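# Hang a half-hung door on both hinge pins

## Task

Three arms are fixed in the scene frame (metres, heading in degrees counter-clockwise from +x): arm1 at x=-0.36 y=+0.63 z=+0.80 heading -82; arm2 at x=+0.16 y=+0.61 z=+0.79 heading -97; arm3 at x=+0.57 y=-0.34 z=+0.73 heading +180. A door currently hangs on just one hinge pin. Complete the hanging so that both hinge pins are fully inserted and no block is anywhere near the door. Use as many or as few arms as you like. Finish by opening the grippers and moving the arms away; the result must hold on its own, not only because a robot is holding it.

## Robot and tools

Setup: three identical i2rt Big YAM arms named arm1, arm2 and arm3. Each has six revolute joints, a two-finger gripper and a wrist camera. With joints 1 and 6 at 0 and the hand level and pointing forward, the camera rides on top of the hand and looks toward the fingertips. The hand reaches roughly 1.0 m from the joint1 axis. Joints move at different speeds, so the hand can sweep a wide, curved path between two postures.

Frames: one shared scene frame, origin on the floor, +z up. "hand" means the point halfway between the fingertips; its z axis runs along the fingers and the fingers close along its y axis. Each arm's base pose is given in the task, not printed in results.

Joints (absolute targets, radians except the gripper; tolerance for counting as reached in brackets):
- joint1_rad -2.879 to 2.879 (±0.045): spins the arm about its base, positive counter-clockwise seen from above; 0 points the arm along its base heading.
- joint2_rad 0 to 3.141 (±0.14): shoulder; 0 has the upper arm pointing back roughly level, increasing raises it and then brings it forward.
- joint3_rad 0 to 3.019 (±0.09): elbow; 0 is fully folded, increasing opens it.
- joint4_rad -1.692 to 1.57 (±0.055): hand pitch, positive tips fingers up.
- joint5_rad -1.57 to 1.57 (±0.03): hand yaw, positive toward the arm's right.
- joint6_rad -2.094 to 2.094 (±0.035): hand roll, positive clockwise viewed from behind the hand.
- gripper_m 0 to 0.093 (±0.003): fingertip gap in metres; each finger pad squeezes at most about 50 to 62 N, sometimes less.

Tools:
- execute_actions(actions, cameras): actions is a list holding one action object, or empty to just read state and images. The action maps a robot name to {"joints": {...}} containing any subset of the seven keys above, each an absolute target (not an offset). Arms and joints in one action start at once and may finish at different times; one action lasts no more than 15 s. Example: {"arm1": {"joints": {"gripper_m": 0.05}}, "arm2": {"joints": {"joint1_rad": 0.3}}}. Omitted joints or arms may keep pushing toward earlier targets. An unknown key or out-of-range number rejects the entire call and nothing moves. cameras is a list from arm1_cam_wrist, arm2_cam_wrist, arm3_cam_wrist, or all; omitted/null/["all"] gives every camera, [] gives none. Images are taken at the end of the call; the pictures line lists them in order.
- wait(seconds): 0 to 10 s of letting the scene run with no new command; returns the same as an empty execute_actions.
- zoom_image(camera, region): enlarges part of that camera's latest full image; region is [x0, y0, x1, y1] in pixels, origin top-left, at most 504 by 504.
- read_manual(section): gives licence text only; moves nothing.
- finished_scene(scene): closes the given scene (integer) once the last command has been held; irreversible, and its result says whether the goal was met and may give the next task. A reply without any tool call ends everything.

Reading results: joint_status tells how each commanded motion of the last accepted action ended. off_target: stopped short and may still push. contact_stop or time_out: the joint gives up its target and holds where it is, except that after time_out a joint may keep a target within 0.375, 0.375, 0.113, 0.225, 0.075, 0.3 rad (joints 1-6) of its position and continue pushing; on_its_own lists such joints, and "held at" there is the held target, not the actual position. To relieve such a push, command the joint to its reported position. "joint command not followed", usually with a cause line, means a safety check blocked that arm's joint targets (gripper targets still run); blocked joints show not_followed and may be retried with later actions. Empty calls never show that line. A target very near the current position may not move the joint. A joint holding weight sinks once its target lapses.

Cameras: calibration lines give K for 672x504 images, distortion D, T_world_to_cam (scene frame to camera, metres) and pos_world, OpenCV conventions, for scene 1 at start. Expect errors of about 0.5% focal, 1.5 px principal point, 0.5 degrees and 2.5 mm pose, plus extra from joint reading errors since wrist camera poses come from joint positions. Results note cameras whose numbers changed.

Caution: the arms do not stop on contact and can press hard; sustained pushing heats motors. A MOTOR HOT line appears from 85 °C; at 100 °C the arm and gripper go limp and drop (OVER-TEMPERATURE FAULT, shown as limit_stop_at_motor_heat; resend targets afterwards). Heat builds while holding loads, even during thinking, and partly carries into later scenes. A firm press between two robots fails the task and ends the run; a hard collision may too. Objects touching robots do not count. The anti-collision check can be late and ignores fingers, gripper housings and wrist cameras. A stop in one call cancels later motion and finish calls in the same reply. Arms act independently. Loose objects may get nudged occasionally. Keep everything inside the work area, avoid drops, slips, slams and hard impacts, and keep robot motion brief. The simulation keeps running while you compose a reply, holding the last command.

Each tool is called after "Request:" in YAML: its name, and indented under it one key for each argument.

## Session

Request:
execute_actions:
  actions: []

Scene clock: 0.00 s.
arm1.joint_positions: joint1_rad=-0.366 joint2_rad=+0.638 joint3_rad=+1.684 joint4_rad=-1.177 joint5_rad=+0.116 joint6_rad=-0.047 gripper_m=+0.094
arm1.joint_status: not commanded
arm1.hand: x=-0.4235 y=+0.4474 z=+1.5096 quat_wxyz=(-0.362, -0.599, -0.452, +0.553) (m; scene frame)
arm2.joint_positions: joint1_rad=-0.167 joint2_rad=+0.624 joint3_rad=+1.620 joint4_rad=-1.497 joint5_rad=+0.002 joint6_rad=+0.767 gripper_m=+0.095
arm2.joint_status: not commanded
arm2.hand: x=+0.1092 y=+0.4387 z=+1.3994 quat_wxyz=(-0.436, -0.832, -0.219, +0.265) (m; scene frame)
arm3.joint_positions: joint1_rad=+0.702 joint2_rad=+0.474 joint3_rad=+1.502 joint4_rad=-1.455 joint5_rad=-0.006 joint6_rad=+0.298 gripper_m=+0.094
arm3.joint_status: not commanded
arm3.hand: x=+0.4661 y=-0.4290 z=+1.3169 quat_wxyz=(+0.261, +0.823, +0.168, -0.475) (m; scene frame)
pictures: arm1_cam_wrist, arm2_cam_wrist, arm3_cam_wrist
Images, in order (width x height): arm1_cam_wrist 672x504, arm2_cam_wrist 672x504, arm3_cam_wrist 672x504.

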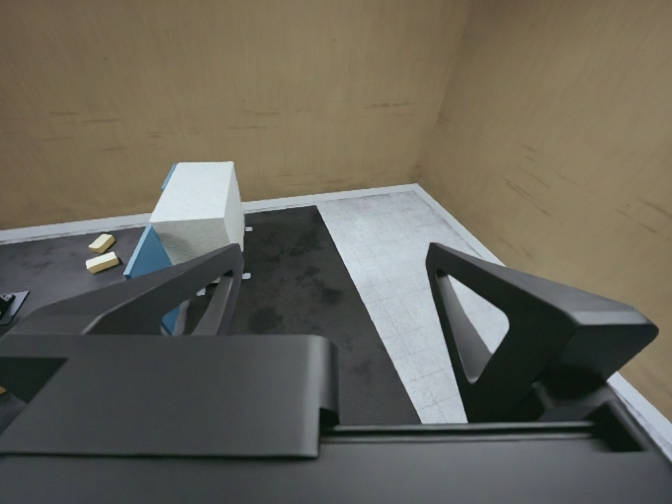

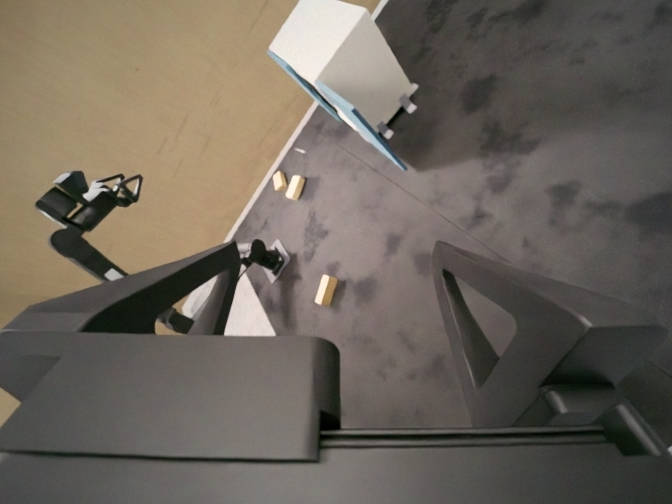

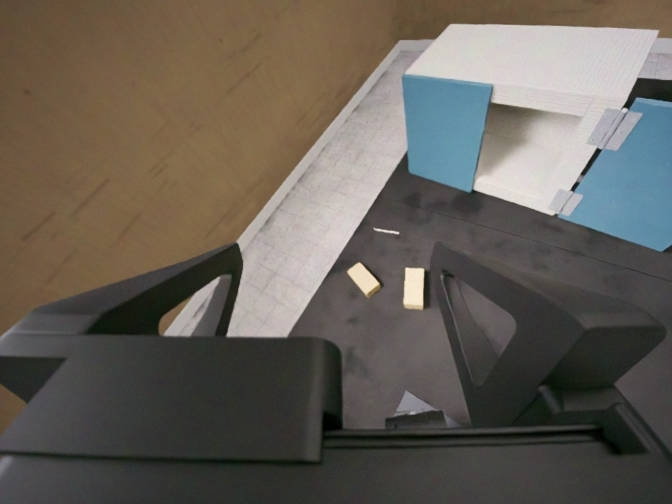

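Request:
zoom_image:
  camera: "arm3_cam_wrist"
  region: [340, 20, 672, 320]

Request:
zoom_image:
  camera: "arm2_cam_wrist"
  region: [250, 0, 450, 220]

Region (340, 20, 672, 320) of arm3_cam_wrist's 672x504 image, scaled by 1.518, with more detail than that image has; it fills the top 455 rows of this view, and the rest is white.

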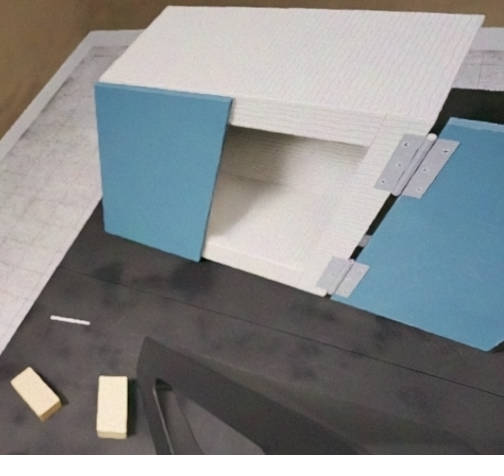

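Region (250, 0, 450, 220) of arm2_cam_wrist's 672x504 image, scaled by 2.291, with more detail than that image has; it fills the left 458 columns of this view, and the rest is white.

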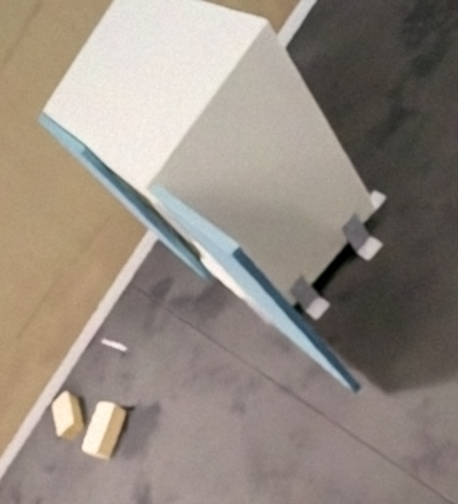

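Request:
execute_actions:
  actions:
    - {"arm3":{"joints":{"joint1_rad":-0.15,"joint2_rad":0.73,"joint3_rad":0.51,"joint4_rad":0.1,"joint5_rad":0,"joint6_rad":0}},"arm2":{"joints":{"joint1_rad":-0.3,"joint2_rad":0.9,"joint3_rad":1.0,"joint4_rad":-0.4,"joint5_rad":0,"joint6_rad":0}}}
  cameras: ["arm3_cam_wrist","arm2_cam_wrist"]

Scene clock: 65.83 s.
arm1.joint_positions: joint1_rad=-0.366 joint2_rad=+0.638 joint3_rad=+1.684 joint4_rad=-1.177 joint5_rad=+0.116 joint6_rad=-0.047 gripper_m=+0.094
arm1.joint_status: not commanded
arm1.hand: x=-0.4235 y=+0.4474 z=+1.5096 quat_wxyz=(-0.362, -0.599, -0.452, +0.553) (m; scene frame)
arm2.joint_positions: joint1_rad=-0.297 joint2_rad=+0.902 joint3_rad=+1.008 joint4_rad=-0.431 joint5_rad=+0.002 joint6_rad=+0.011 gripper_m=+0.095
arm2.joint_status: all done
arm2.hand: x=-0.0241 y=+0.1945 z=+1.2215 quat_wxyz=(-0.320, -0.684, -0.439, +0.487) (m; scene frame)
arm3.joint_positions: joint1_rad=-0.146 joint2_rad=+0.737 joint3_rad=+0.516 joint4_rad=+0.082 joint5_rad=-0.002 joint6_rad=+0.011 gripper_m=+0.094
arm3.joint_status: all done
arm3.hand: x=+0.1716 y=-0.2800 z=+1.0448 quat_wxyz=(-0.045, +0.752, -0.061, -0.655) (m; scene frame)
pictures: arm2_cam_wrist, arm3_cam_wrist
camera_calibration (this result's frames):
arm2_cam_wrist: T_world_to_cam=[[-0.910559, 0.413068, -0.0160392, -0.0836017], [0.34426, 0.736258, -0.582589, 0.582117], [-0.22884, -0.536003, -0.812609, 1.21672], [0, 0, 0, 1]] pos_world=[0.00190976, 0.25811, 1.32651]
arm3_cam_wrist: T_world_to_cam=[[0.147865, 0.988907, -0.0141186, 0.263596], [0.679828, -0.111998, -0.724769, 0.612583], [-0.718311, 0.0975696, -0.688847, 0.999132], [0, 0, 0, 1]] pos_world=[0.26226, -0.289549, 1.13595]
Images, in order (width x height): arm2_cam_wrist 672x504, arm3_cam_wrist 672x504.

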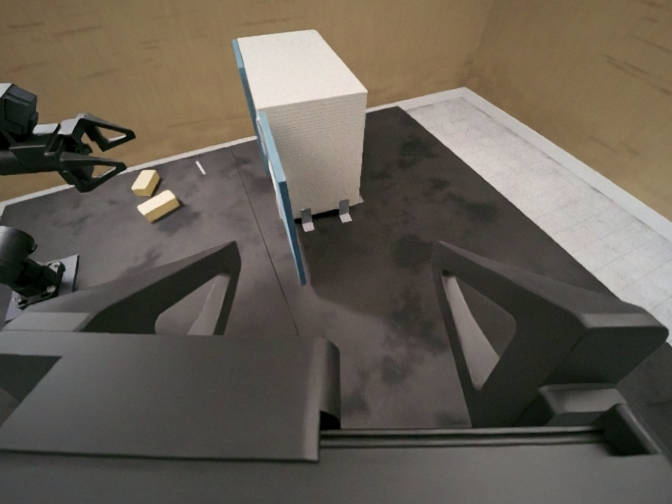

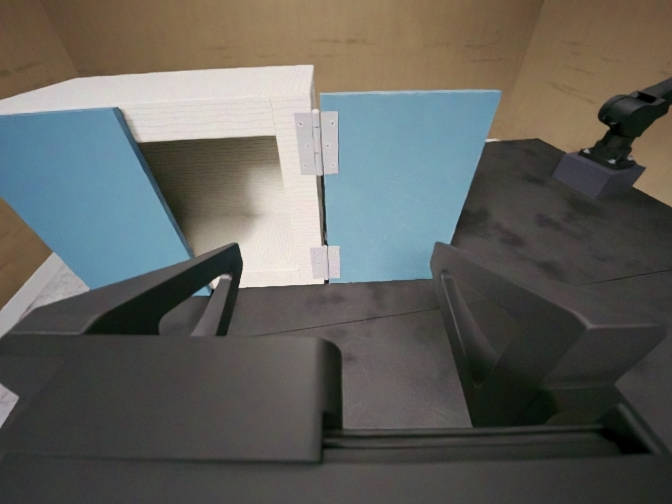

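Request:
zoom_image:
  camera: "arm3_cam_wrist"
  region: [270, 85, 370, 185]

Request:
zoom_image:
  camera: "arm3_cam_wrist"
  region: [290, 225, 360, 295]

Region (270, 85, 370, 185) of arm3_cam_wrist's 672x504 image, scaled by 5.040, with more detail than that image has.

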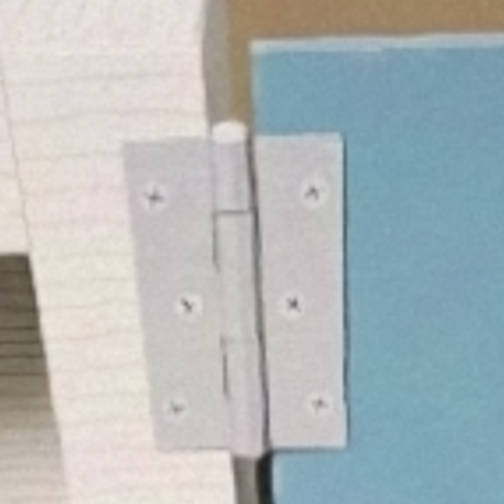

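Region (290, 225, 360, 295) of arm3_cam_wrist's 672x504 image, scaled by 7.200, with more detail than that image has.

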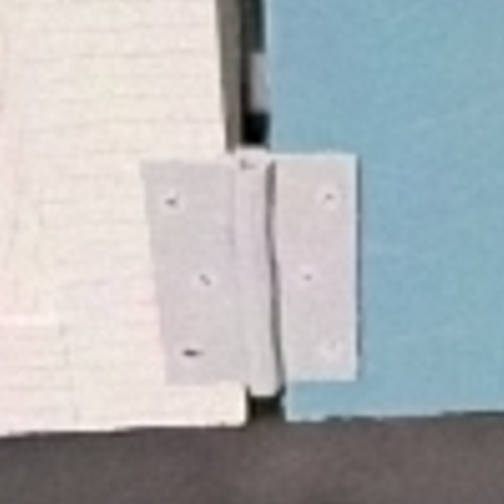

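Request:
execute_actions:
  actions:
    - {"arm3":{"joints":{"joint1_rad":0.6,"joint2_rad":1.0,"joint3_rad":1.494,"joint4_rad":-1.262}}}
  cameras: []

Request:
execute_actions:
  actions:
    - {"arm3":{"joints":{"joint2_rad":1.80, "gripper_m":0.04}}}
  cameras: ["arm3_cam_wrist"]

Scene clock: 115.90 s.
arm1.joint_positions: joint1_rad=-0.366 joint2_rad=+0.638 joint3_rad=+1.684 joint4_rad=-1.177 joint5_rad=+0.116 joint6_rad=-0.047 gripper_m=+0.094
arm1.joint_status: not commanded
arm1.hand: x=-0.4235 y=+0.4474 z=+1.5096 quat_wxyz=(-0.362, -0.599, -0.452, +0.553) (m; scene frame)
arm2.joint_positions: joint1_rad=-0.297 joint2_rad=+0.902 joint3_rad=+1.008 joint4_rad=-0.431 joint5_rad=+0.002 joint6_rad=+0.011 gripper_m=+0.095
arm2.joint_status: not commanded
arm2.hand: x=-0.0241 y=+0.1945 z=+1.2215 quat_wxyz=(-0.320, -0.684, -0.439, +0.487) (m; scene frame)
arm3.joint_positions: joint1_rad=+0.598 joint2_rad=+0.989 joint3_rad=+1.449 joint4_rad=-1.253 joint5_rad=+0.000 joint6_rad=+0.010 gripper_m=+0.094
arm3.joint_status: all done
arm3.hand: x=+0.2505 y=-0.5557 z=+1.2069 quat_wxyz=(+0.113, +0.886, +0.266, -0.363) (m; scene frame)
pictures: none
No camera images: the call's "cameras" was empty. Leave "cameras" out to get every camera's image.

Scene clock: 117.37 s.
arm1.joint_positions: joint1_rad=-0.366 joint2_rad=+0.638 joint3_rad=+1.684 joint4_rad=-1.177 joint5_rad=+0.116 joint6_rad=-0.047 gripper_m=+0.094
arm1.joint_status: not commanded
arm1.hand: x=-0.4235 y=+0.4474 z=+1.5096 quat_wxyz=(-0.362, -0.599, -0.452, +0.553) (m; scene frame)
arm2.joint_positions: joint1_rad=-0.297 joint2_rad=+0.902 joint3_rad=+1.008 joint4_rad=-0.431 joint5_rad=+0.002 joint6_rad=+0.011 gripper_m=+0.095
arm2.joint_status: not commanded
arm2.hand: x=-0.0241 y=+0.1945 z=+1.2215 quat_wxyz=(-0.320, -0.684, -0.439, +0.487) (m; scene frame)
arm3.joint_positions: joint1_rad=+0.598 joint2_rad=+1.811 joint3_rad=+1.463 joint4_rad=-1.254 joint5_rad=+0.000 joint6_rad=+0.009 gripper_m=+0.040
arm3.joint_status: all done
arm3.hand: x=+0.1306 y=-0.6368 z=+0.8345 quat_wxyz=(-0.004, +0.958, +0.287, +0.014) (m; scene frame)
pictures: arm3_cam_wrist
camera_calibration (this result's frames):
arm3_cam_wrist: T_world_to_cam=[[-0.549798, 0.835286, -0.00444108, 0.604759], [0.663347, 0.439843, 0.6054, -0.308449], [0.507635, 0.329901, -0.795909, 0.936874], [0, 0, 0, 1]] pos_world=[0.0615137, -0.678553, 0.935088]
Images, in order (width x height): arm3_cam_wrist 672x504.

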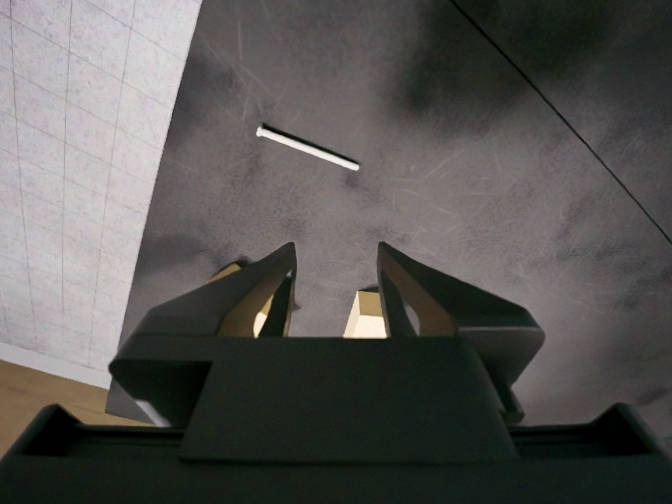

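Request:
execute_actions:
  actions:
    - {"arm3":{"joints":{"joint1_rad":0.663,"joint2_rad":1.93,"joint3_rad":1.47,"joint4_rad":-1.07,"joint6_rad":-1.15, "gripper_m":0.03}}}
  cameras: ["arm3_cam_wrist"]

Scene clock: 147.97 s.
arm1.joint_positions: joint1_rad=-0.366 joint2_rad=+0.638 joint3_rad=+1.684 joint4_rad=-1.177 joint5_rad=+0.116 joint6_rad=-0.047 gripper_m=+0.094
arm1.joint_status: not commanded
arm1.hand: x=-0.4235 y=+0.4474 z=+1.5096 quat_wxyz=(-0.362, -0.599, -0.452, +0.553) (m; scene frame)
arm2.joint_positions: joint1_rad=-0.297 joint2_rad=+0.902 joint3_rad=+1.008 joint4_rad=-0.431 joint5_rad=+0.002 joint6_rad=+0.011 gripper_m=+0.095
arm2.joint_status: not commanded
arm2.hand: x=-0.0241 y=+0.1945 z=+1.2215 quat_wxyz=(-0.320, -0.684, -0.439, +0.487) (m; scene frame)
arm3.joint_positions: joint1_rad=+0.669 joint2_rad=+1.935 joint3_rad=+1.463 joint4_rad=-1.081 joint5_rad=+0.000 joint6_rad=-1.139 gripper_m=+0.030
arm3.joint_status: all done
arm3.hand: x=+0.1247 y=-0.6894 z=+0.7691 quat_wxyz=(-0.002, +0.621, +0.784, -0.010) (m; scene frame)
pictures: arm3_cam_wrist
camera_calibration (this result's frames):
arm3_cam_wrist: T_world_to_cam=[[-0.973437, -0.228515, 0.0142142, -0.0497614], [-0.179157, 0.798893, 0.574171, 0.134812], [-0.142562, 0.556372, -0.818612, 1.15983], [0, 0, 0, 1]] pos_world=[0.141061, -0.764371, 0.872756]
Images, in order (width x height): arm3_cam_wrist 672x504.

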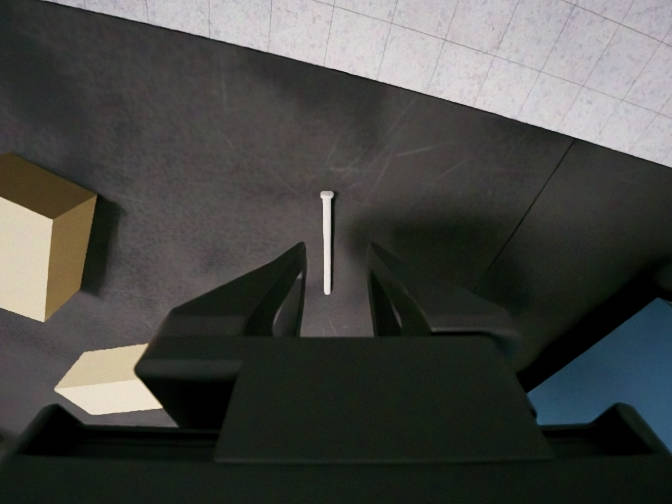

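Request:
execute_actions:
  actions:
    - {"arm3":{"joints":{"joint1_rad":0.660,"joint2_rad":1.96,"joint3_rad":1.415,"joint4_rad":-1.012}}}
  cameras: ["arm3_cam_wrist"]

Scene clock: 163.07 s.
arm1.joint_positions: joint1_rad=-0.366 joint2_rad=+0.638 joint3_rad=+1.684 joint4_rad=-1.177 joint5_rad=+0.116 joint6_rad=-0.047 gripper_m=+0.094
arm1.joint_status: not commanded
arm1.hand: x=-0.4235 y=+0.4474 z=+1.5096 quat_wxyz=(-0.362, -0.599, -0.452, +0.553) (m; scene frame)
arm2.joint_positions: joint1_rad=-0.297 joint2_rad=+0.902 joint3_rad=+1.008 joint4_rad=-0.431 joint5_rad=+0.002 joint6_rad=+0.011 gripper_m=+0.095
arm2.joint_status: not commanded
arm2.hand: x=-0.0241 y=+0.1945 z=+1.2215 quat_wxyz=(-0.320, -0.684, -0.439, +0.487) (m; scene frame)
arm3.joint_positions: joint1_rad=+0.669 joint2_rad=+1.941 joint3_rad=+1.422 joint4_rad=-1.023 joint5_rad=+0.000 joint6_rad=-1.139 gripper_m=+0.030
arm3.joint_status: all done
arm3.hand: x=+0.1278 y=-0.6870 z=+0.7522 quat_wxyz=(-0.003, +0.620, +0.784, -0.015) (m; scene frame)
pictures: arm3_cam_wrist
camera_calibration (this result's frames):
arm3_cam_wrist: T_world_to_cam=[[-0.973104, -0.229123, 0.0239184, -0.0537752], [-0.174937, 0.802517, 0.570407, 0.147973], [-0.149888, 0.550881, -0.821014, 1.14406], [0, 0, 0, 1]] pos_world=[0.145039, -0.761314, 0.856172]
Images, in order (width x height): arm3_cam_wrist 672x504.

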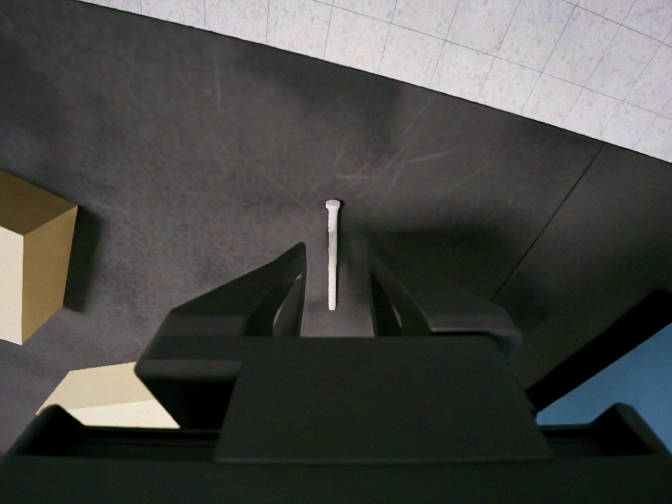

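Request:
execute_actions:
  actions:
    - {"arm3":{"joints":{"joint2_rad":1.985}}}
  cameras: ["arm3_cam_wrist"]

Scene clock: 169.50 s.
arm1.joint_positions: joint1_rad=-0.366 joint2_rad=+0.638 joint3_rad=+1.684 joint4_rad=-1.177 joint5_rad=+0.116 joint6_rad=-0.047 gripper_m=+0.094
arm1.joint_status: not commanded
arm1.hand: x=-0.4235 y=+0.4474 z=+1.5096 quat_wxyz=(-0.362, -0.599, -0.452, +0.553) (m; scene frame)
arm2.joint_positions: joint1_rad=-0.297 joint2_rad=+0.902 joint3_rad=+1.008 joint4_rad=-0.431 joint5_rad=+0.002 joint6_rad=+0.011 gripper_m=+0.095
arm2.joint_status: not commanded
arm2.hand: x=-0.0241 y=+0.1945 z=+1.2215 quat_wxyz=(-0.320, -0.684, -0.439, +0.487) (m; scene frame)
arm3.joint_positions: joint1_rad=+0.669 joint2_rad=+1.967 joint3_rad=+1.422 joint4_rad=-1.023 joint5_rad=+0.000 joint6_rad=-1.139 gripper_m=+0.030
arm3.joint_status: all done
arm3.hand: x=+0.1300 y=-0.6853 z=+0.7385 quat_wxyz=(+0.000, +0.620, +0.784, -0.003) (m; scene frame)
pictures: arm3_cam_wrist
camera_calibration (this result's frames):
arm3_cam_wrist: T_world_to_cam=[[-0.973346, -0.229338, 0.00105866, -0.0341454], [-0.186356, 0.793599, 0.5792, 0.143709], [-0.133673, 0.563565, -0.815185, 1.13445], [0, 0, 0, 1]] pos_world=[0.14519, -0.761212, 0.841582]
Images, in order (width x height): arm3_cam_wrist 672x504.

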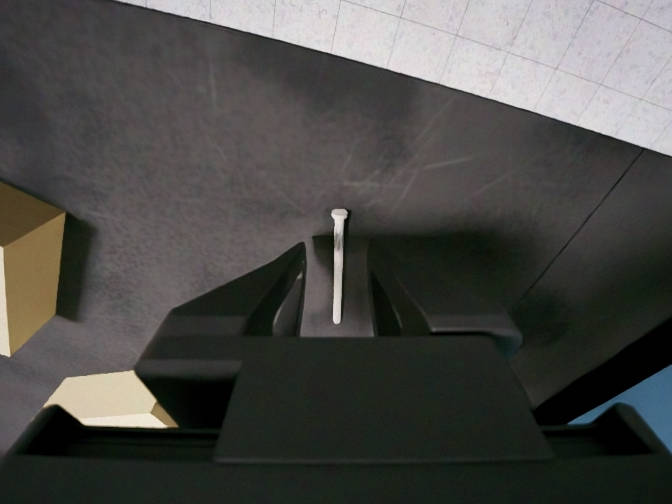

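Request:
execute_actions:
  actions:
    - {"arm3":{"joints":{"joint2_rad":2.001}}}
  cameras: ["arm3_cam_wrist"]

Scene clock: 174.33 s.
arm1.joint_positions: joint1_rad=-0.366 joint2_rad=+0.638 joint3_rad=+1.684 joint4_rad=-1.177 joint5_rad=+0.116 joint6_rad=-0.047 gripper_m=+0.094
arm1.joint_status: not commanded
arm1.hand: x=-0.4235 y=+0.4474 z=+1.5096 quat_wxyz=(-0.362, -0.599, -0.452, +0.553) (m; scene frame)
arm2.joint_positions: joint1_rad=-0.297 joint2_rad=+0.902 joint3_rad=+1.008 joint4_rad=-0.431 joint5_rad=+0.002 joint6_rad=+0.011 gripper_m=+0.095
arm2.joint_status: not commanded
arm2.hand: x=-0.0241 y=+0.1945 z=+1.2215 quat_wxyz=(-0.320, -0.684, -0.439, +0.487) (m; scene frame)
arm3.joint_positions: joint1_rad=+0.669 joint2_rad=+1.979 joint3_rad=+1.422 joint4_rad=-1.023 joint5_rad=+0.000 joint6_rad=-1.139 gripper_m=+0.030
arm3.joint_status: all done
arm3.hand: x=+0.1311 y=-0.6845 z=+0.7321 quat_wxyz=(+0.001, +0.620, +0.784, +0.003) (m; scene frame)
pictures: arm3_cam_wrist
camera_calibration (this result's frames):
arm3_cam_wrist: T_world_to_cam=[[-0.973304, -0.229317, -0.00967969, -0.024947], [-0.191779, 0.789363, 0.583204, 0.141768], [-0.126098, 0.569491, -0.812268, 1.12986], [0, 0, 0, 1]] pos_world=[0.145379, -0.761071, 0.834828]
Images, in order (width x height): arm3_cam_wrist 672x504.

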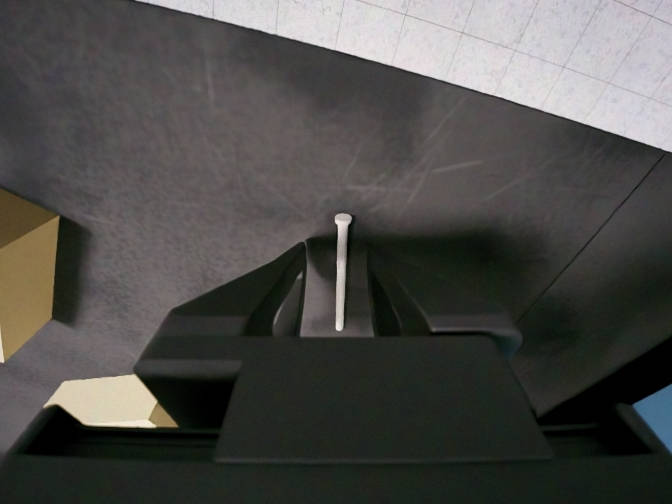

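Request:
execute_actions:
  actions:
    - {"arm3":{"joints":{"gripper_m":0.0}}}
  cameras: ["arm3_cam_wrist"]

Scene clock: 177.73 s.
arm1.joint_positions: joint1_rad=-0.366 joint2_rad=+0.638 joint3_rad=+1.684 joint4_rad=-1.177 joint5_rad=+0.116 joint6_rad=-0.047 gripper_m=+0.094
arm1.joint_status: not commanded
arm1.hand: x=-0.4235 y=+0.4474 z=+1.5096 quat_wxyz=(-0.362, -0.599, -0.452, +0.553) (m; scene frame)
arm2.joint_positions: joint1_rad=-0.297 joint2_rad=+0.902 joint3_rad=+1.008 joint4_rad=-0.431 joint5_rad=+0.002 joint6_rad=+0.011 gripper_m=+0.095
arm2.joint_status: not commanded
arm2.hand: x=-0.0241 y=+0.1945 z=+1.2215 quat_wxyz=(-0.320, -0.684, -0.439, +0.487) (m; scene frame)
arm3.joint_positions: joint1_rad=+0.669 joint2_rad=+1.979 joint3_rad=+1.422 joint4_rad=-1.020 joint5_rad=+0.000 joint6_rad=-1.139 gripper_m=+0.000
arm3.joint_status: all done
arm3.hand: x=+0.1306 y=-0.6846 z=+0.7321 quat_wxyz=(+0.001, +0.621, +0.784, +0.002) (m; scene frame)
pictures: arm3_cam_wrist
camera_calibration (this result's frames):
arm3_cam_wrist: T_world_to_cam=[[-0.973407, -0.228956, -0.00760197, -0.0268074], [-0.190426, 0.790258, 0.582435, 0.1428], [-0.127344, 0.568394, -0.812842, 1.12972], [0, 0, 0, 1]] pos_world=[0.144961, -0.761111, 0.834906]
Images, in order (width x height): arm3_cam_wrist 672x504.

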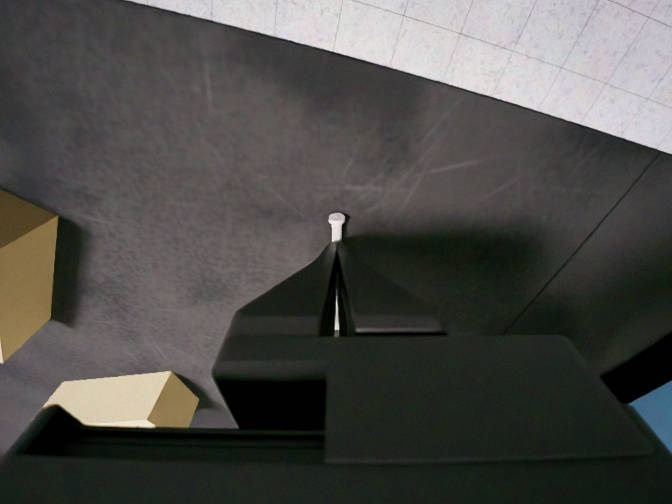

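Slipped over the pin; need to go lower.

Request:
execute_actions:
  actions:
    - {"arm3":{"joints":{"gripper_m":0.02}}}
  cameras: []

Request:
execute_actions:
  actions:
    - {"arm3":{"joints":{"joint2_rad":2.012}}}
  cameras: ["arm3_cam_wrist"]

Scene clock: 183.13 s.
arm1.joint_positions: joint1_rad=-0.366 joint2_rad=+0.638 joint3_rad=+1.684 joint4_rad=-1.177 joint5_rad=+0.116 joint6_rad=-0.047 gripper_m=+0.094
arm1.joint_status: not commanded
arm1.hand: x=-0.4235 y=+0.4474 z=+1.5096 quat_wxyz=(-0.362, -0.599, -0.452, +0.553) (m; scene frame)
arm2.joint_positions: joint1_rad=-0.297 joint2_rad=+0.902 joint3_rad=+1.008 joint4_rad=-0.431 joint5_rad=+0.002 joint6_rad=+0.011 gripper_m=+0.095
arm2.joint_status: not commanded
arm2.hand: x=-0.0241 y=+0.1945 z=+1.2215 quat_wxyz=(-0.320, -0.684, -0.439, +0.487) (m; scene frame)
arm3.joint_positions: joint1_rad=+0.669 joint2_rad=+1.980 joint3_rad=+1.422 joint4_rad=-1.020 joint5_rad=+0.000 joint6_rad=-1.140 gripper_m=+0.020
arm3.joint_status: all done
arm3.hand: x=+0.1307 y=-0.6845 z=+0.7313 quat_wxyz=(+0.001, +0.620, +0.784, +0.003) (m; scene frame)
pictures: none
No camera images: the call's "cameras" was empty. Leave "cameras" out to get every camera's image.

Scene clock: 183.77 s.
arm1.joint_positions: joint1_rad=-0.366 joint2_rad=+0.638 joint3_rad=+1.684 joint4_rad=-1.177 joint5_rad=+0.116 joint6_rad=-0.047 gripper_m=+0.094
arm1.joint_status: not commanded
arm1.hand: x=-0.4235 y=+0.4474 z=+1.5096 quat_wxyz=(-0.362, -0.599, -0.452, +0.553) (m; scene frame)
arm2.joint_positions: joint1_rad=-0.297 joint2_rad=+0.902 joint3_rad=+1.008 joint4_rad=-0.431 joint5_rad=+0.002 joint6_rad=+0.011 gripper_m=+0.095
arm2.joint_status: not commanded
arm2.hand: x=-0.0241 y=+0.1945 z=+1.2215 quat_wxyz=(-0.320, -0.684, -0.439, +0.487) (m; scene frame)
arm3.joint_positions: joint1_rad=+0.669 joint2_rad=+1.988 joint3_rad=+1.422 joint4_rad=-1.020 joint5_rad=+0.000 joint6_rad=-1.140 gripper_m=+0.020
arm3.joint_status: all done
arm3.hand: x=+0.1315 y=-0.6839 z=+0.7272 quat_wxyz=(+0.002, +0.620, +0.784, +0.006) (m; scene frame)
pictures: arm3_cam_wrist
camera_calibration (this result's frames):
arm3_cam_wrist: T_world_to_cam=[[-0.973233, -0.229268, -0.0159167, -0.0199655], [-0.194947, 0.786893, 0.585486, 0.141335], [-0.121709, 0.572918, -0.810526, 1.12611], [0, 0, 0, 1]] pos_world=[0.14518, -0.760963, 0.829676]
Images, in order (width x height): arm3_cam_wrist 672x504.

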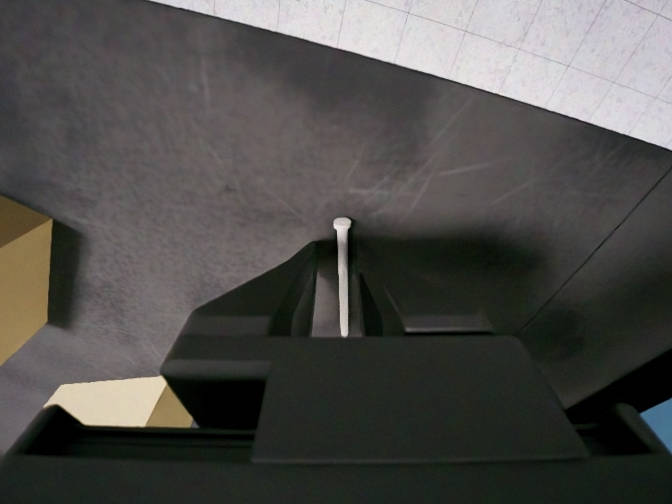

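Request:
execute_actions:
  actions:
    - {"arm3":{"joints":{"gripper_m":0.0}}}
  cameras: ["arm3_cam_wrist"]

Scene clock: 186.23 s.
arm1.joint_positions: joint1_rad=-0.366 joint2_rad=+0.638 joint3_rad=+1.684 joint4_rad=-1.177 joint5_rad=+0.116 joint6_rad=-0.047 gripper_m=+0.094
arm1.joint_status: not commanded
arm1.hand: x=-0.4235 y=+0.4474 z=+1.5096 quat_wxyz=(-0.362, -0.599, -0.452, +0.553) (m; scene frame)
arm2.joint_positions: joint1_rad=-0.297 joint2_rad=+0.902 joint3_rad=+1.008 joint4_rad=-0.431 joint5_rad=+0.002 joint6_rad=+0.011 gripper_m=+0.095
arm2.joint_status: not commanded
arm2.hand: x=-0.0241 y=+0.1945 z=+1.2215 quat_wxyz=(-0.320, -0.684, -0.439, +0.487) (m; scene frame)
arm3.joint_positions: joint1_rad=+0.669 joint2_rad=+1.988 joint3_rad=+1.422 joint4_rad=-1.020 joint5_rad=+0.000 joint6_rad=-1.140 gripper_m=+0.002
arm3.joint_status: all done
arm3.hand: x=+0.1315 y=-0.6839 z=+0.7272 quat_wxyz=(+0.002, +0.620, +0.784, +0.006) (m; scene frame)
pictures: arm3_cam_wrist
camera_calibration (this result's frames):
arm3_cam_wrist: T_world_to_cam=[[-0.973233, -0.229268, -0.0159167, -0.0199655], [-0.194947, 0.786893, 0.585486, 0.141335], [-0.121709, 0.572918, -0.810526, 1.12611], [0, 0, 0, 1]] pos_world=[0.14518, -0.760963, 0.829676]
Images, in order (width x height): arm3_cam_wrist 672x504.

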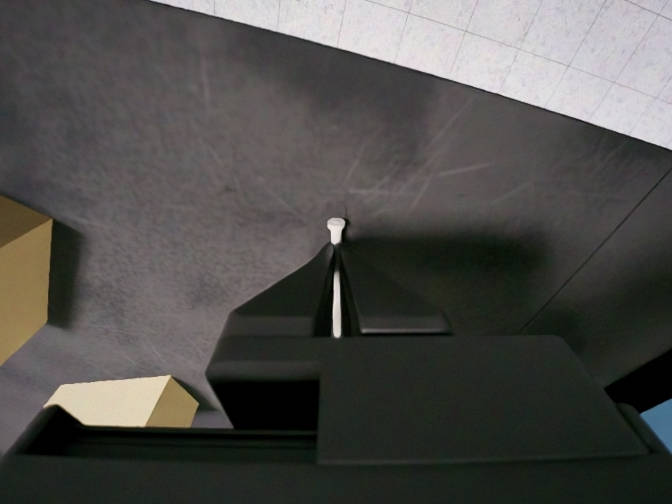

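Request:
execute_actions:
  actions:
    - {"arm3":{"joints":{"joint2_rad":1.75}}}
  cameras: ["arm3_cam_wrist"]

Scene clock: 190.57 s.
arm1.joint_positions: joint1_rad=-0.366 joint2_rad=+0.638 joint3_rad=+1.684 joint4_rad=-1.177 joint5_rad=+0.116 joint6_rad=-0.047 gripper_m=+0.094
arm1.joint_status: not commanded
arm1.hand: x=-0.4235 y=+0.4474 z=+1.5096 quat_wxyz=(-0.362, -0.599, -0.452, +0.553) (m; scene frame)
arm2.joint_positions: joint1_rad=-0.297 joint2_rad=+0.902 joint3_rad=+1.008 joint4_rad=-0.431 joint5_rad=+0.002 joint6_rad=+0.011 gripper_m=+0.095
arm2.joint_status: not commanded
arm2.hand: x=-0.0241 y=+0.1945 z=+1.2215 quat_wxyz=(-0.320, -0.684, -0.439, +0.487) (m; scene frame)
arm3.joint_positions: joint1_rad=+0.669 joint2_rad=+1.737 joint3_rad=+1.410 joint4_rad=-1.020 joint5_rad=+0.000 joint6_rad=-1.140 gripper_m=+0.002
arm3.joint_status: all done
arm3.hand: x=+0.1225 y=-0.6908 z=+0.8587 quat_wxyz=(-0.026, +0.617, +0.779, -0.109) (m; scene frame)
pictures: arm3_cam_wrist
camera_calibration (this result's frames):
arm3_cam_wrist: T_world_to_cam=[[-0.955999, -0.215568, 0.198987, -0.205439], [-0.0931853, 0.866286, 0.49078, 0.191716], [-0.278176, 0.450643, -0.848257, 1.20267], [0, 0, 0, 1]] pos_world=[0.15602, -0.752343, 0.966965]
Images, in order (width x height): arm3_cam_wrist 672x504.

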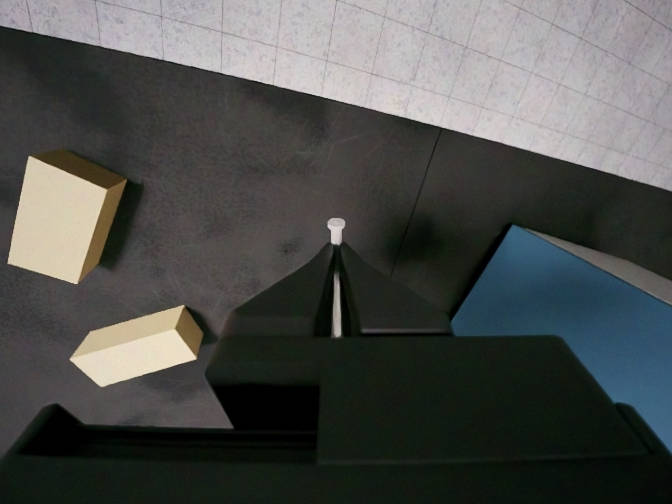

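Request:
execute_actions:
  actions:
    - {"arm3":{"joints":{"joint2_rad":1.2,"joint4_rad":-0.2,"joint6_rad":0.0}},"arm2":{"joints":{"joint1_rad":-0.10,"joint2_rad":1.4,"joint3_rad":1.17,"joint4_rad":1.18,"joint5_rad":-0.2,"gripper_m":0.0}}}
  cameras: []

Request:
execute_actions:
  actions:
    - {"arm3":{"joints":{"joint1_rad":-0.118,"joint3_rad":0.72,"joint4_rad":1.015}},"arm2":{"joints":{"joint2_rad":2.28}}}
  cameras: []

Request:
execute_actions:
  actions:
    - {"arm3":{"joints":{"joint2_rad":1.72}}}
  cameras: ["arm2_cam_wrist","arm3_cam_wrist"]

Scene clock: 263.57 s.
arm1.joint_positions: joint1_rad=-0.366 joint2_rad=+0.638 joint3_rad=+1.684 joint4_rad=-1.177 joint5_rad=+0.116 joint6_rad=-0.047 gripper_m=+0.094
arm1.joint_status: not commanded
arm1.hand: x=-0.4235 y=+0.4474 z=+1.5096 quat_wxyz=(-0.362, -0.599, -0.452, +0.553) (m; scene frame)
arm2.joint_positions: joint1_rad=-0.093 joint2_rad=+1.408 joint3_rad=+1.137 joint4_rad=+1.155 joint5_rad=-0.199 joint6_rad=+0.010 gripper_m=+0.001
arm2.joint_status: all done
arm2.hand: x=+0.0771 y=+0.0644 z=+1.3903 quat_wxyz=(-0.618, -0.203, -0.282, +0.705) (m; scene frame)
arm3.joint_positions: joint1_rad=+0.669 joint2_rad=+1.206 joint3_rad=+1.406 joint4_rad=-0.217 joint5_rad=+0.000 joint6_rad=-0.011 gripper_m=+0.002
arm3.joint_status: all done
arm3.hand: x=+0.1209 y=-0.6916 z=+1.3093 quat_wxyz=(+0.225, +0.672, +0.235, -0.665) (m; scene frame)
pictures: none
No camera images: the call's "cameras" was empty. Leave "cameras" out to get every camera's image.

Scene clock: 265.33 s.
arm1.joint_positions: joint1_rad=-0.366 joint2_rad=+0.638 joint3_rad=+1.684 joint4_rad=-1.177 joint5_rad=+0.116 joint6_rad=-0.047 gripper_m=+0.094
arm1.joint_status: not commanded
arm1.hand: x=-0.4235 y=+0.4474 z=+1.5096 quat_wxyz=(-0.362, -0.599, -0.452, +0.553) (m; scene frame)
arm2.joint_positions: joint1_rad=-0.093 joint2_rad=+2.279 joint3_rad=+1.148 joint4_rad=+1.170 joint5_rad=-0.199 joint6_rad=+0.010 gripper_m=+0.001
arm2.joint_status: all done
arm2.hand: x=+0.0402 y=-0.1071 z=+0.8274 quat_wxyz=(-0.507, -0.494, -0.487, +0.512) (m; scene frame)
arm3.joint_positions: joint1_rad=-0.117 joint2_rad=+1.208 joint3_rad=+0.728 joint4_rad=+0.999 joint5_rad=+0.000 joint6_rad=-0.010 gripper_m=+0.002
arm3.joint_status: all done
arm3.hand: x=+0.0707 y=-0.2791 z=+1.1817 quat_wxyz=(-0.057, +0.501, -0.029, -0.863) (m; scene frame)
pictures: none
No camera images: the call's "cameras" was empty. Leave "cameras" out to get every camera's image.

Scene clock: 266.70 s.
arm1.joint_positions: joint1_rad=-0.366 joint2_rad=+0.638 joint3_rad=+1.684 joint4_rad=-1.177 joint5_rad=+0.116 joint6_rad=-0.047 gripper_m=+0.094
arm1.joint_status: not commanded
arm1.hand: x=-0.4235 y=+0.4474 z=+1.5096 quat_wxyz=(-0.362, -0.599, -0.452, +0.553) (m; scene frame)
arm2.joint_positions: joint1_rad=-0.093 joint2_rad=+2.279 joint3_rad=+1.148 joint4_rad=+1.170 joint5_rad=-0.199 joint6_rad=+0.010 gripper_m=+0.001
arm2.joint_status: not commanded
arm2.hand: x=+0.0402 y=-0.1071 z=+0.8274 quat_wxyz=(-0.507, -0.494, -0.487, +0.512) (m; scene frame)
arm3.joint_positions: joint1_rad=-0.117 joint2_rad=+1.727 joint3_rad=+0.720 joint4_rad=+1.010 joint5_rad=+0.000 joint6_rad=-0.010 gripper_m=+0.002
arm3.joint_status: all done
arm3.hand: x=-0.0234 y=-0.2681 z=+0.8998 quat_wxyz=(-0.046, +0.705, -0.041, -0.707) (m; scene frame)
pictures: arm2_cam_wrist, arm3_cam_wrist
camera_calibration (this result's frames):
arm2_cam_wrist: T_world_to_cam=[[-0.999854, 0.0143354, -0.00931436, 0.048513], [0.0156845, 0.552452, -0.833397, 0.753509], [-0.00680133, -0.833422, -0.552596, 0.493694], [0, 0, 0, 1]] pos_world=[0.0400453, -0.00551743, 0.901238]
arm3_cam_wrist: T_world_to_cam=[[0.118679, 0.99291, 0.00674987, 0.260211], [0.575418, -0.0632347, -0.815411, 0.73351], [-0.809203, 0.100657, -0.578843, 0.657783], [0, 0, 0, 1]] pos_world=[0.0793235, -0.278193, 0.977109]
Images, in order (width x height): arm2_cam_wrist 672x504, arm3_cam_wrist 672x504.

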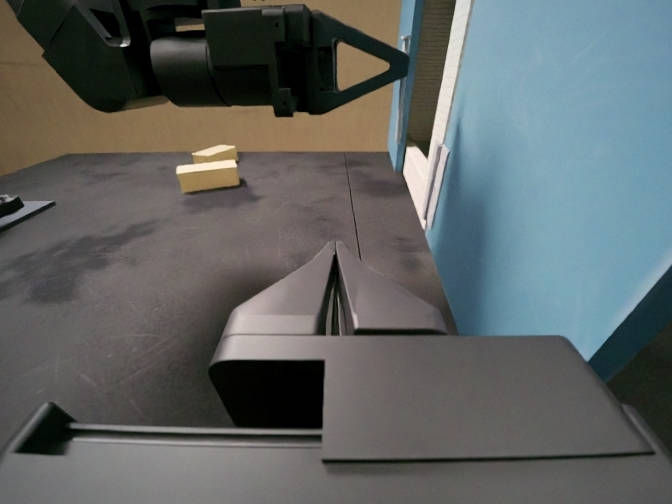

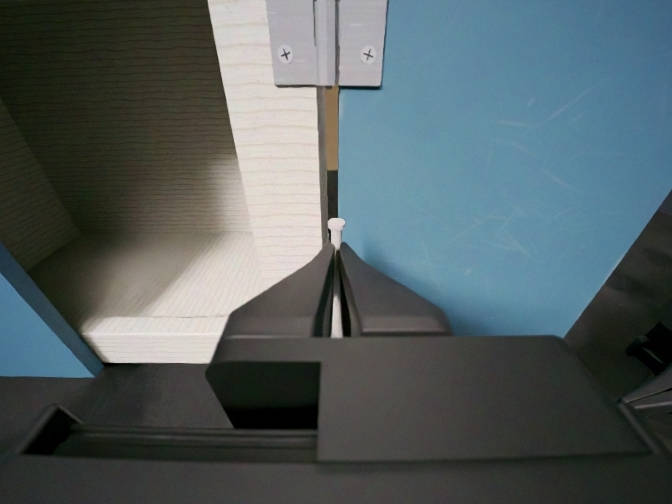

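Request:
zoom_image:
  camera: "arm2_cam_wrist"
  region: [370, 20, 490, 240]

Request:
zoom_image:
  camera: "arm3_cam_wrist"
  region: [260, 0, 400, 260]

Region (370, 20, 490, 240) of arm2_cam_wrist's 672x504 image, scaled by 2.291, with more detail than that image has; it fills the left 275 columns of this view, and the rest is white.

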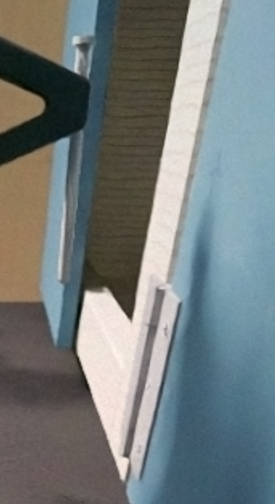

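Region (260, 0, 400, 260) of arm3_cam_wrist's 672x504 image, scaled by 1.938, with more detail than that image has; it fills the left 271 columns of this view, and the rest is white.

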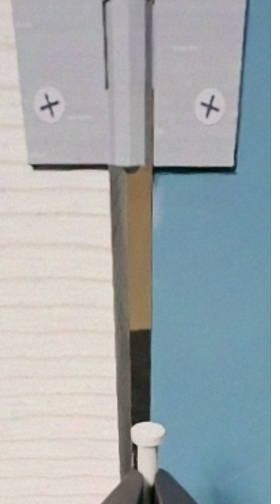

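Request:
zoom_image:
  camera: "arm2_cam_wrist"
  region: [410, 130, 470, 190]

Region (410, 130, 470, 190) of arm2_cam_wrist's 672x504 image, scaled by 8.400, with more detail than that image has.

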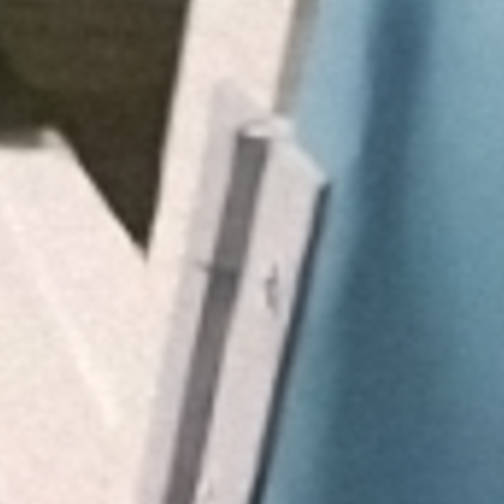

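Request:
execute_actions:
  actions:
    - {"arm3":{"joints":{"joint2_rad":1.80,"joint3_rad":0.83,"joint4_rad":1.045,"joint5_rad":-0.023}}}
  cameras: ["arm2_cam_wrist","arm3_cam_wrist"]

Scene clock: 316.13 s.
arm1.joint_positions: joint1_rad=-0.366 joint2_rad=+0.638 joint3_rad=+1.684 joint4_rad=-1.177 joint5_rad=+0.116 joint6_rad=-0.047 gripper_m=+0.094
arm1.joint_status: not commanded
arm1.hand: x=-0.4235 y=+0.4474 z=+1.5096 quat_wxyz=(-0.362, -0.599, -0.452, +0.553) (m; scene frame)
arm2.joint_positions: joint1_rad=-0.093 joint2_rad=+2.279 joint3_rad=+1.148 joint4_rad=+1.170 joint5_rad=-0.199 joint6_rad=+0.010 gripper_m=+0.001
arm2.joint_status: not commanded
arm2.hand: x=+0.0402 y=-0.1071 z=+0.8274 quat_wxyz=(-0.507, -0.494, -0.487, +0.512) (m; scene frame)
arm3.joint_positions: joint1_rad=-0.117 joint2_rad=+1.792 joint3_rad=+0.789 joint4_rad=+1.028 joint5_rad=-0.019 joint6_rad=-0.010 gripper_m=+0.002
arm3.joint_status: all done
arm3.hand: x=-0.0481 y=-0.2684 z=+0.8974 quat_wxyz=(-0.040, +0.697, -0.033, -0.715) (m; scene frame)
pictures: arm2_cam_wrist, arm3_cam_wrist
camera_calibration (this result's frames):
arm2_cam_wrist: T_world_to_cam=[[-0.999854, 0.0143354, -0.00931436, 0.048513], [0.0156845, 0.552452, -0.833397, 0.753509], [-0.00680133, -0.833422, -0.552596, 0.493694], [0, 0, 0, 1]] pos_world=[0.0400453, -0.00551743, 0.901238]
arm3_cam_wrist: T_world_to_cam=[[0.0999263, 0.994968, 0.00733171, 0.262557], [0.55782, -0.049918, -0.82846, 0.760206], [-0.823925, 0.0868747, -0.560001, 0.61506], [0, 0, 0, 1]] pos_world=[0.0564687, -0.276721, 0.972309]
Images, in order (width x height): arm2_cam_wrist 672x504, arm3_cam_wrist 672x504.

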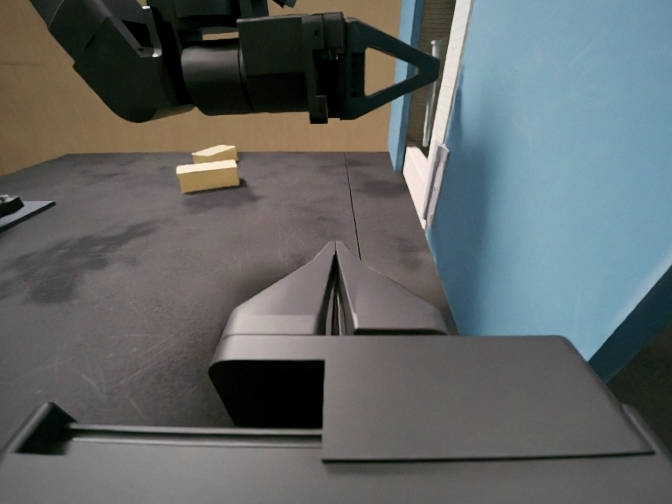

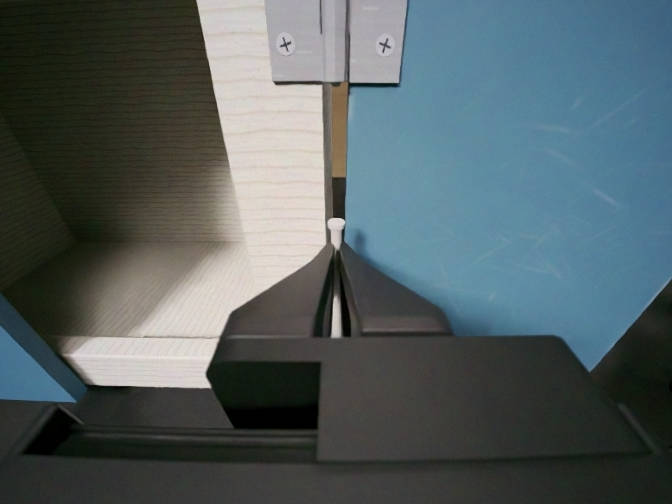

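Request:
execute_actions:
  actions:
    - {"arm3":{"joints":{"joint3_rad":0.862}}}
  cameras: ["arm2_cam_wrist","arm3_cam_wrist"]

Request:
zoom_image:
  camera: "arm2_cam_wrist"
  region: [400, 10, 500, 170]

Request:
zoom_image:
  camera: "arm3_cam_wrist"
  region: [290, 60, 390, 260]

Scene clock: 326.40 s.
arm1.joint_positions: joint1_rad=-0.366 joint2_rad=+0.638 joint3_rad=+1.684 joint4_rad=-1.177 joint5_rad=+0.116 joint6_rad=-0.047 gripper_m=+0.094
arm1.joint_status: not commanded
arm1.hand: x=-0.4235 y=+0.4474 z=+1.5096 quat_wxyz=(-0.362, -0.599, -0.452, +0.553) (m; scene frame)
arm2.joint_positions: joint1_rad=-0.093 joint2_rad=+2.279 joint3_rad=+1.148 joint4_rad=+1.170 joint5_rad=-0.199 joint6_rad=+0.010 gripper_m=+0.001
arm2.joint_status: not commanded
arm2.hand: x=+0.0402 y=-0.1071 z=+0.8274 quat_wxyz=(-0.507, -0.494, -0.487, +0.512) (m; scene frame)
arm3.joint_positions: joint1_rad=-0.117 joint2_rad=+1.792 joint3_rad=+0.822 joint4_rad=+1.028 joint5_rad=-0.019 joint6_rad=-0.010 gripper_m=+0.002
arm3.joint_status: all done
arm3.hand: x=-0.0581 y=-0.2671 z=+0.9124 quat_wxyz=(-0.041, +0.685, -0.032, -0.727) (m; scene frame)
pictures: arm2_cam_wrist, arm3_cam_wrist
camera_calibration (this result's frames):
arm2_cam_wrist: T_world_to_cam=[[-0.999854, 0.0143354, -0.00931436, 0.048513], [0.0156845, 0.552452, -0.833397, 0.753509], [-0.00680133, -0.833422, -0.552596, 0.493694], [0, 0, 0, 1]] pos_world=[0.0400453, -0.00551743, 0.901238]
arm3_cam_wrist: T_world_to_cam=[[0.100241, 0.994931, 0.00805431, 0.261543], [0.530546, -0.0466018, -0.846374, 0.793919], [-0.841708, 0.0891145, -0.532528, 0.589582], [0, 0, 0, 1]] pos_world=[0.048828, -0.275759, 0.983815]
Images, in order (width x height): arm2_cam_wrist 672x504, arm3_cam_wrist 672x504.

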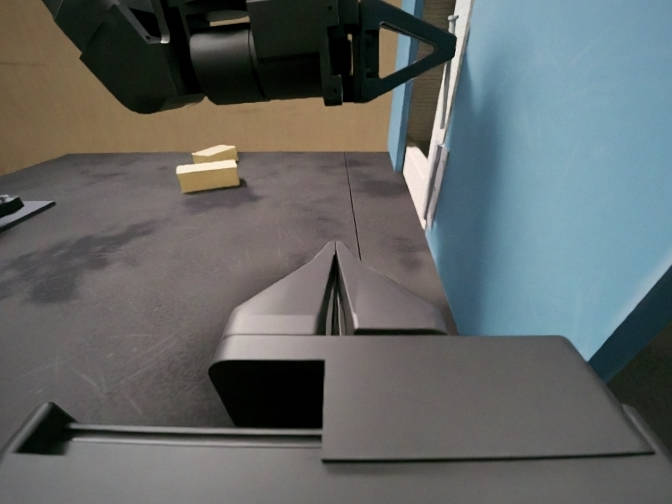

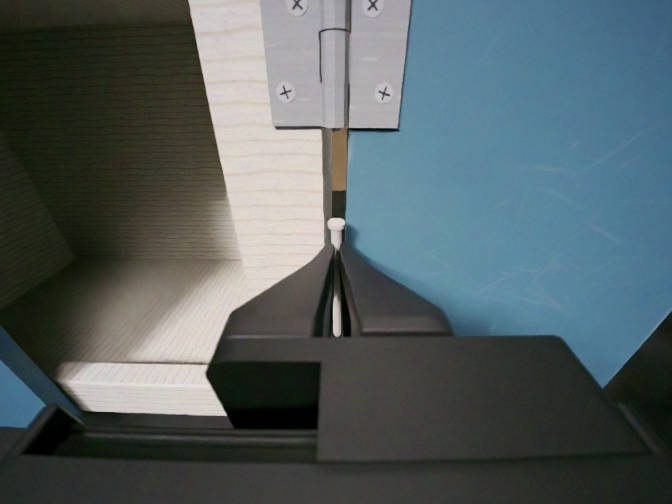

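Region (400, 10, 500, 170) of arm2_cam_wrist's 672x504 image, scaled by 3.150, with more detail than that image has; it fills the left 315 columns of this view, and the rest is white.

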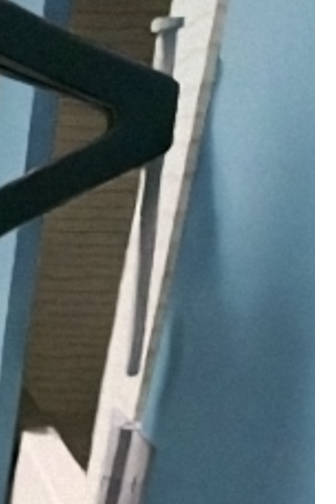

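Region (290, 60, 390, 260) of arm3_cam_wrist's 672x504 image, scaled by 2.520, with more detail than that image has.

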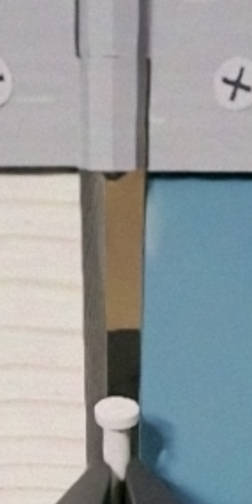

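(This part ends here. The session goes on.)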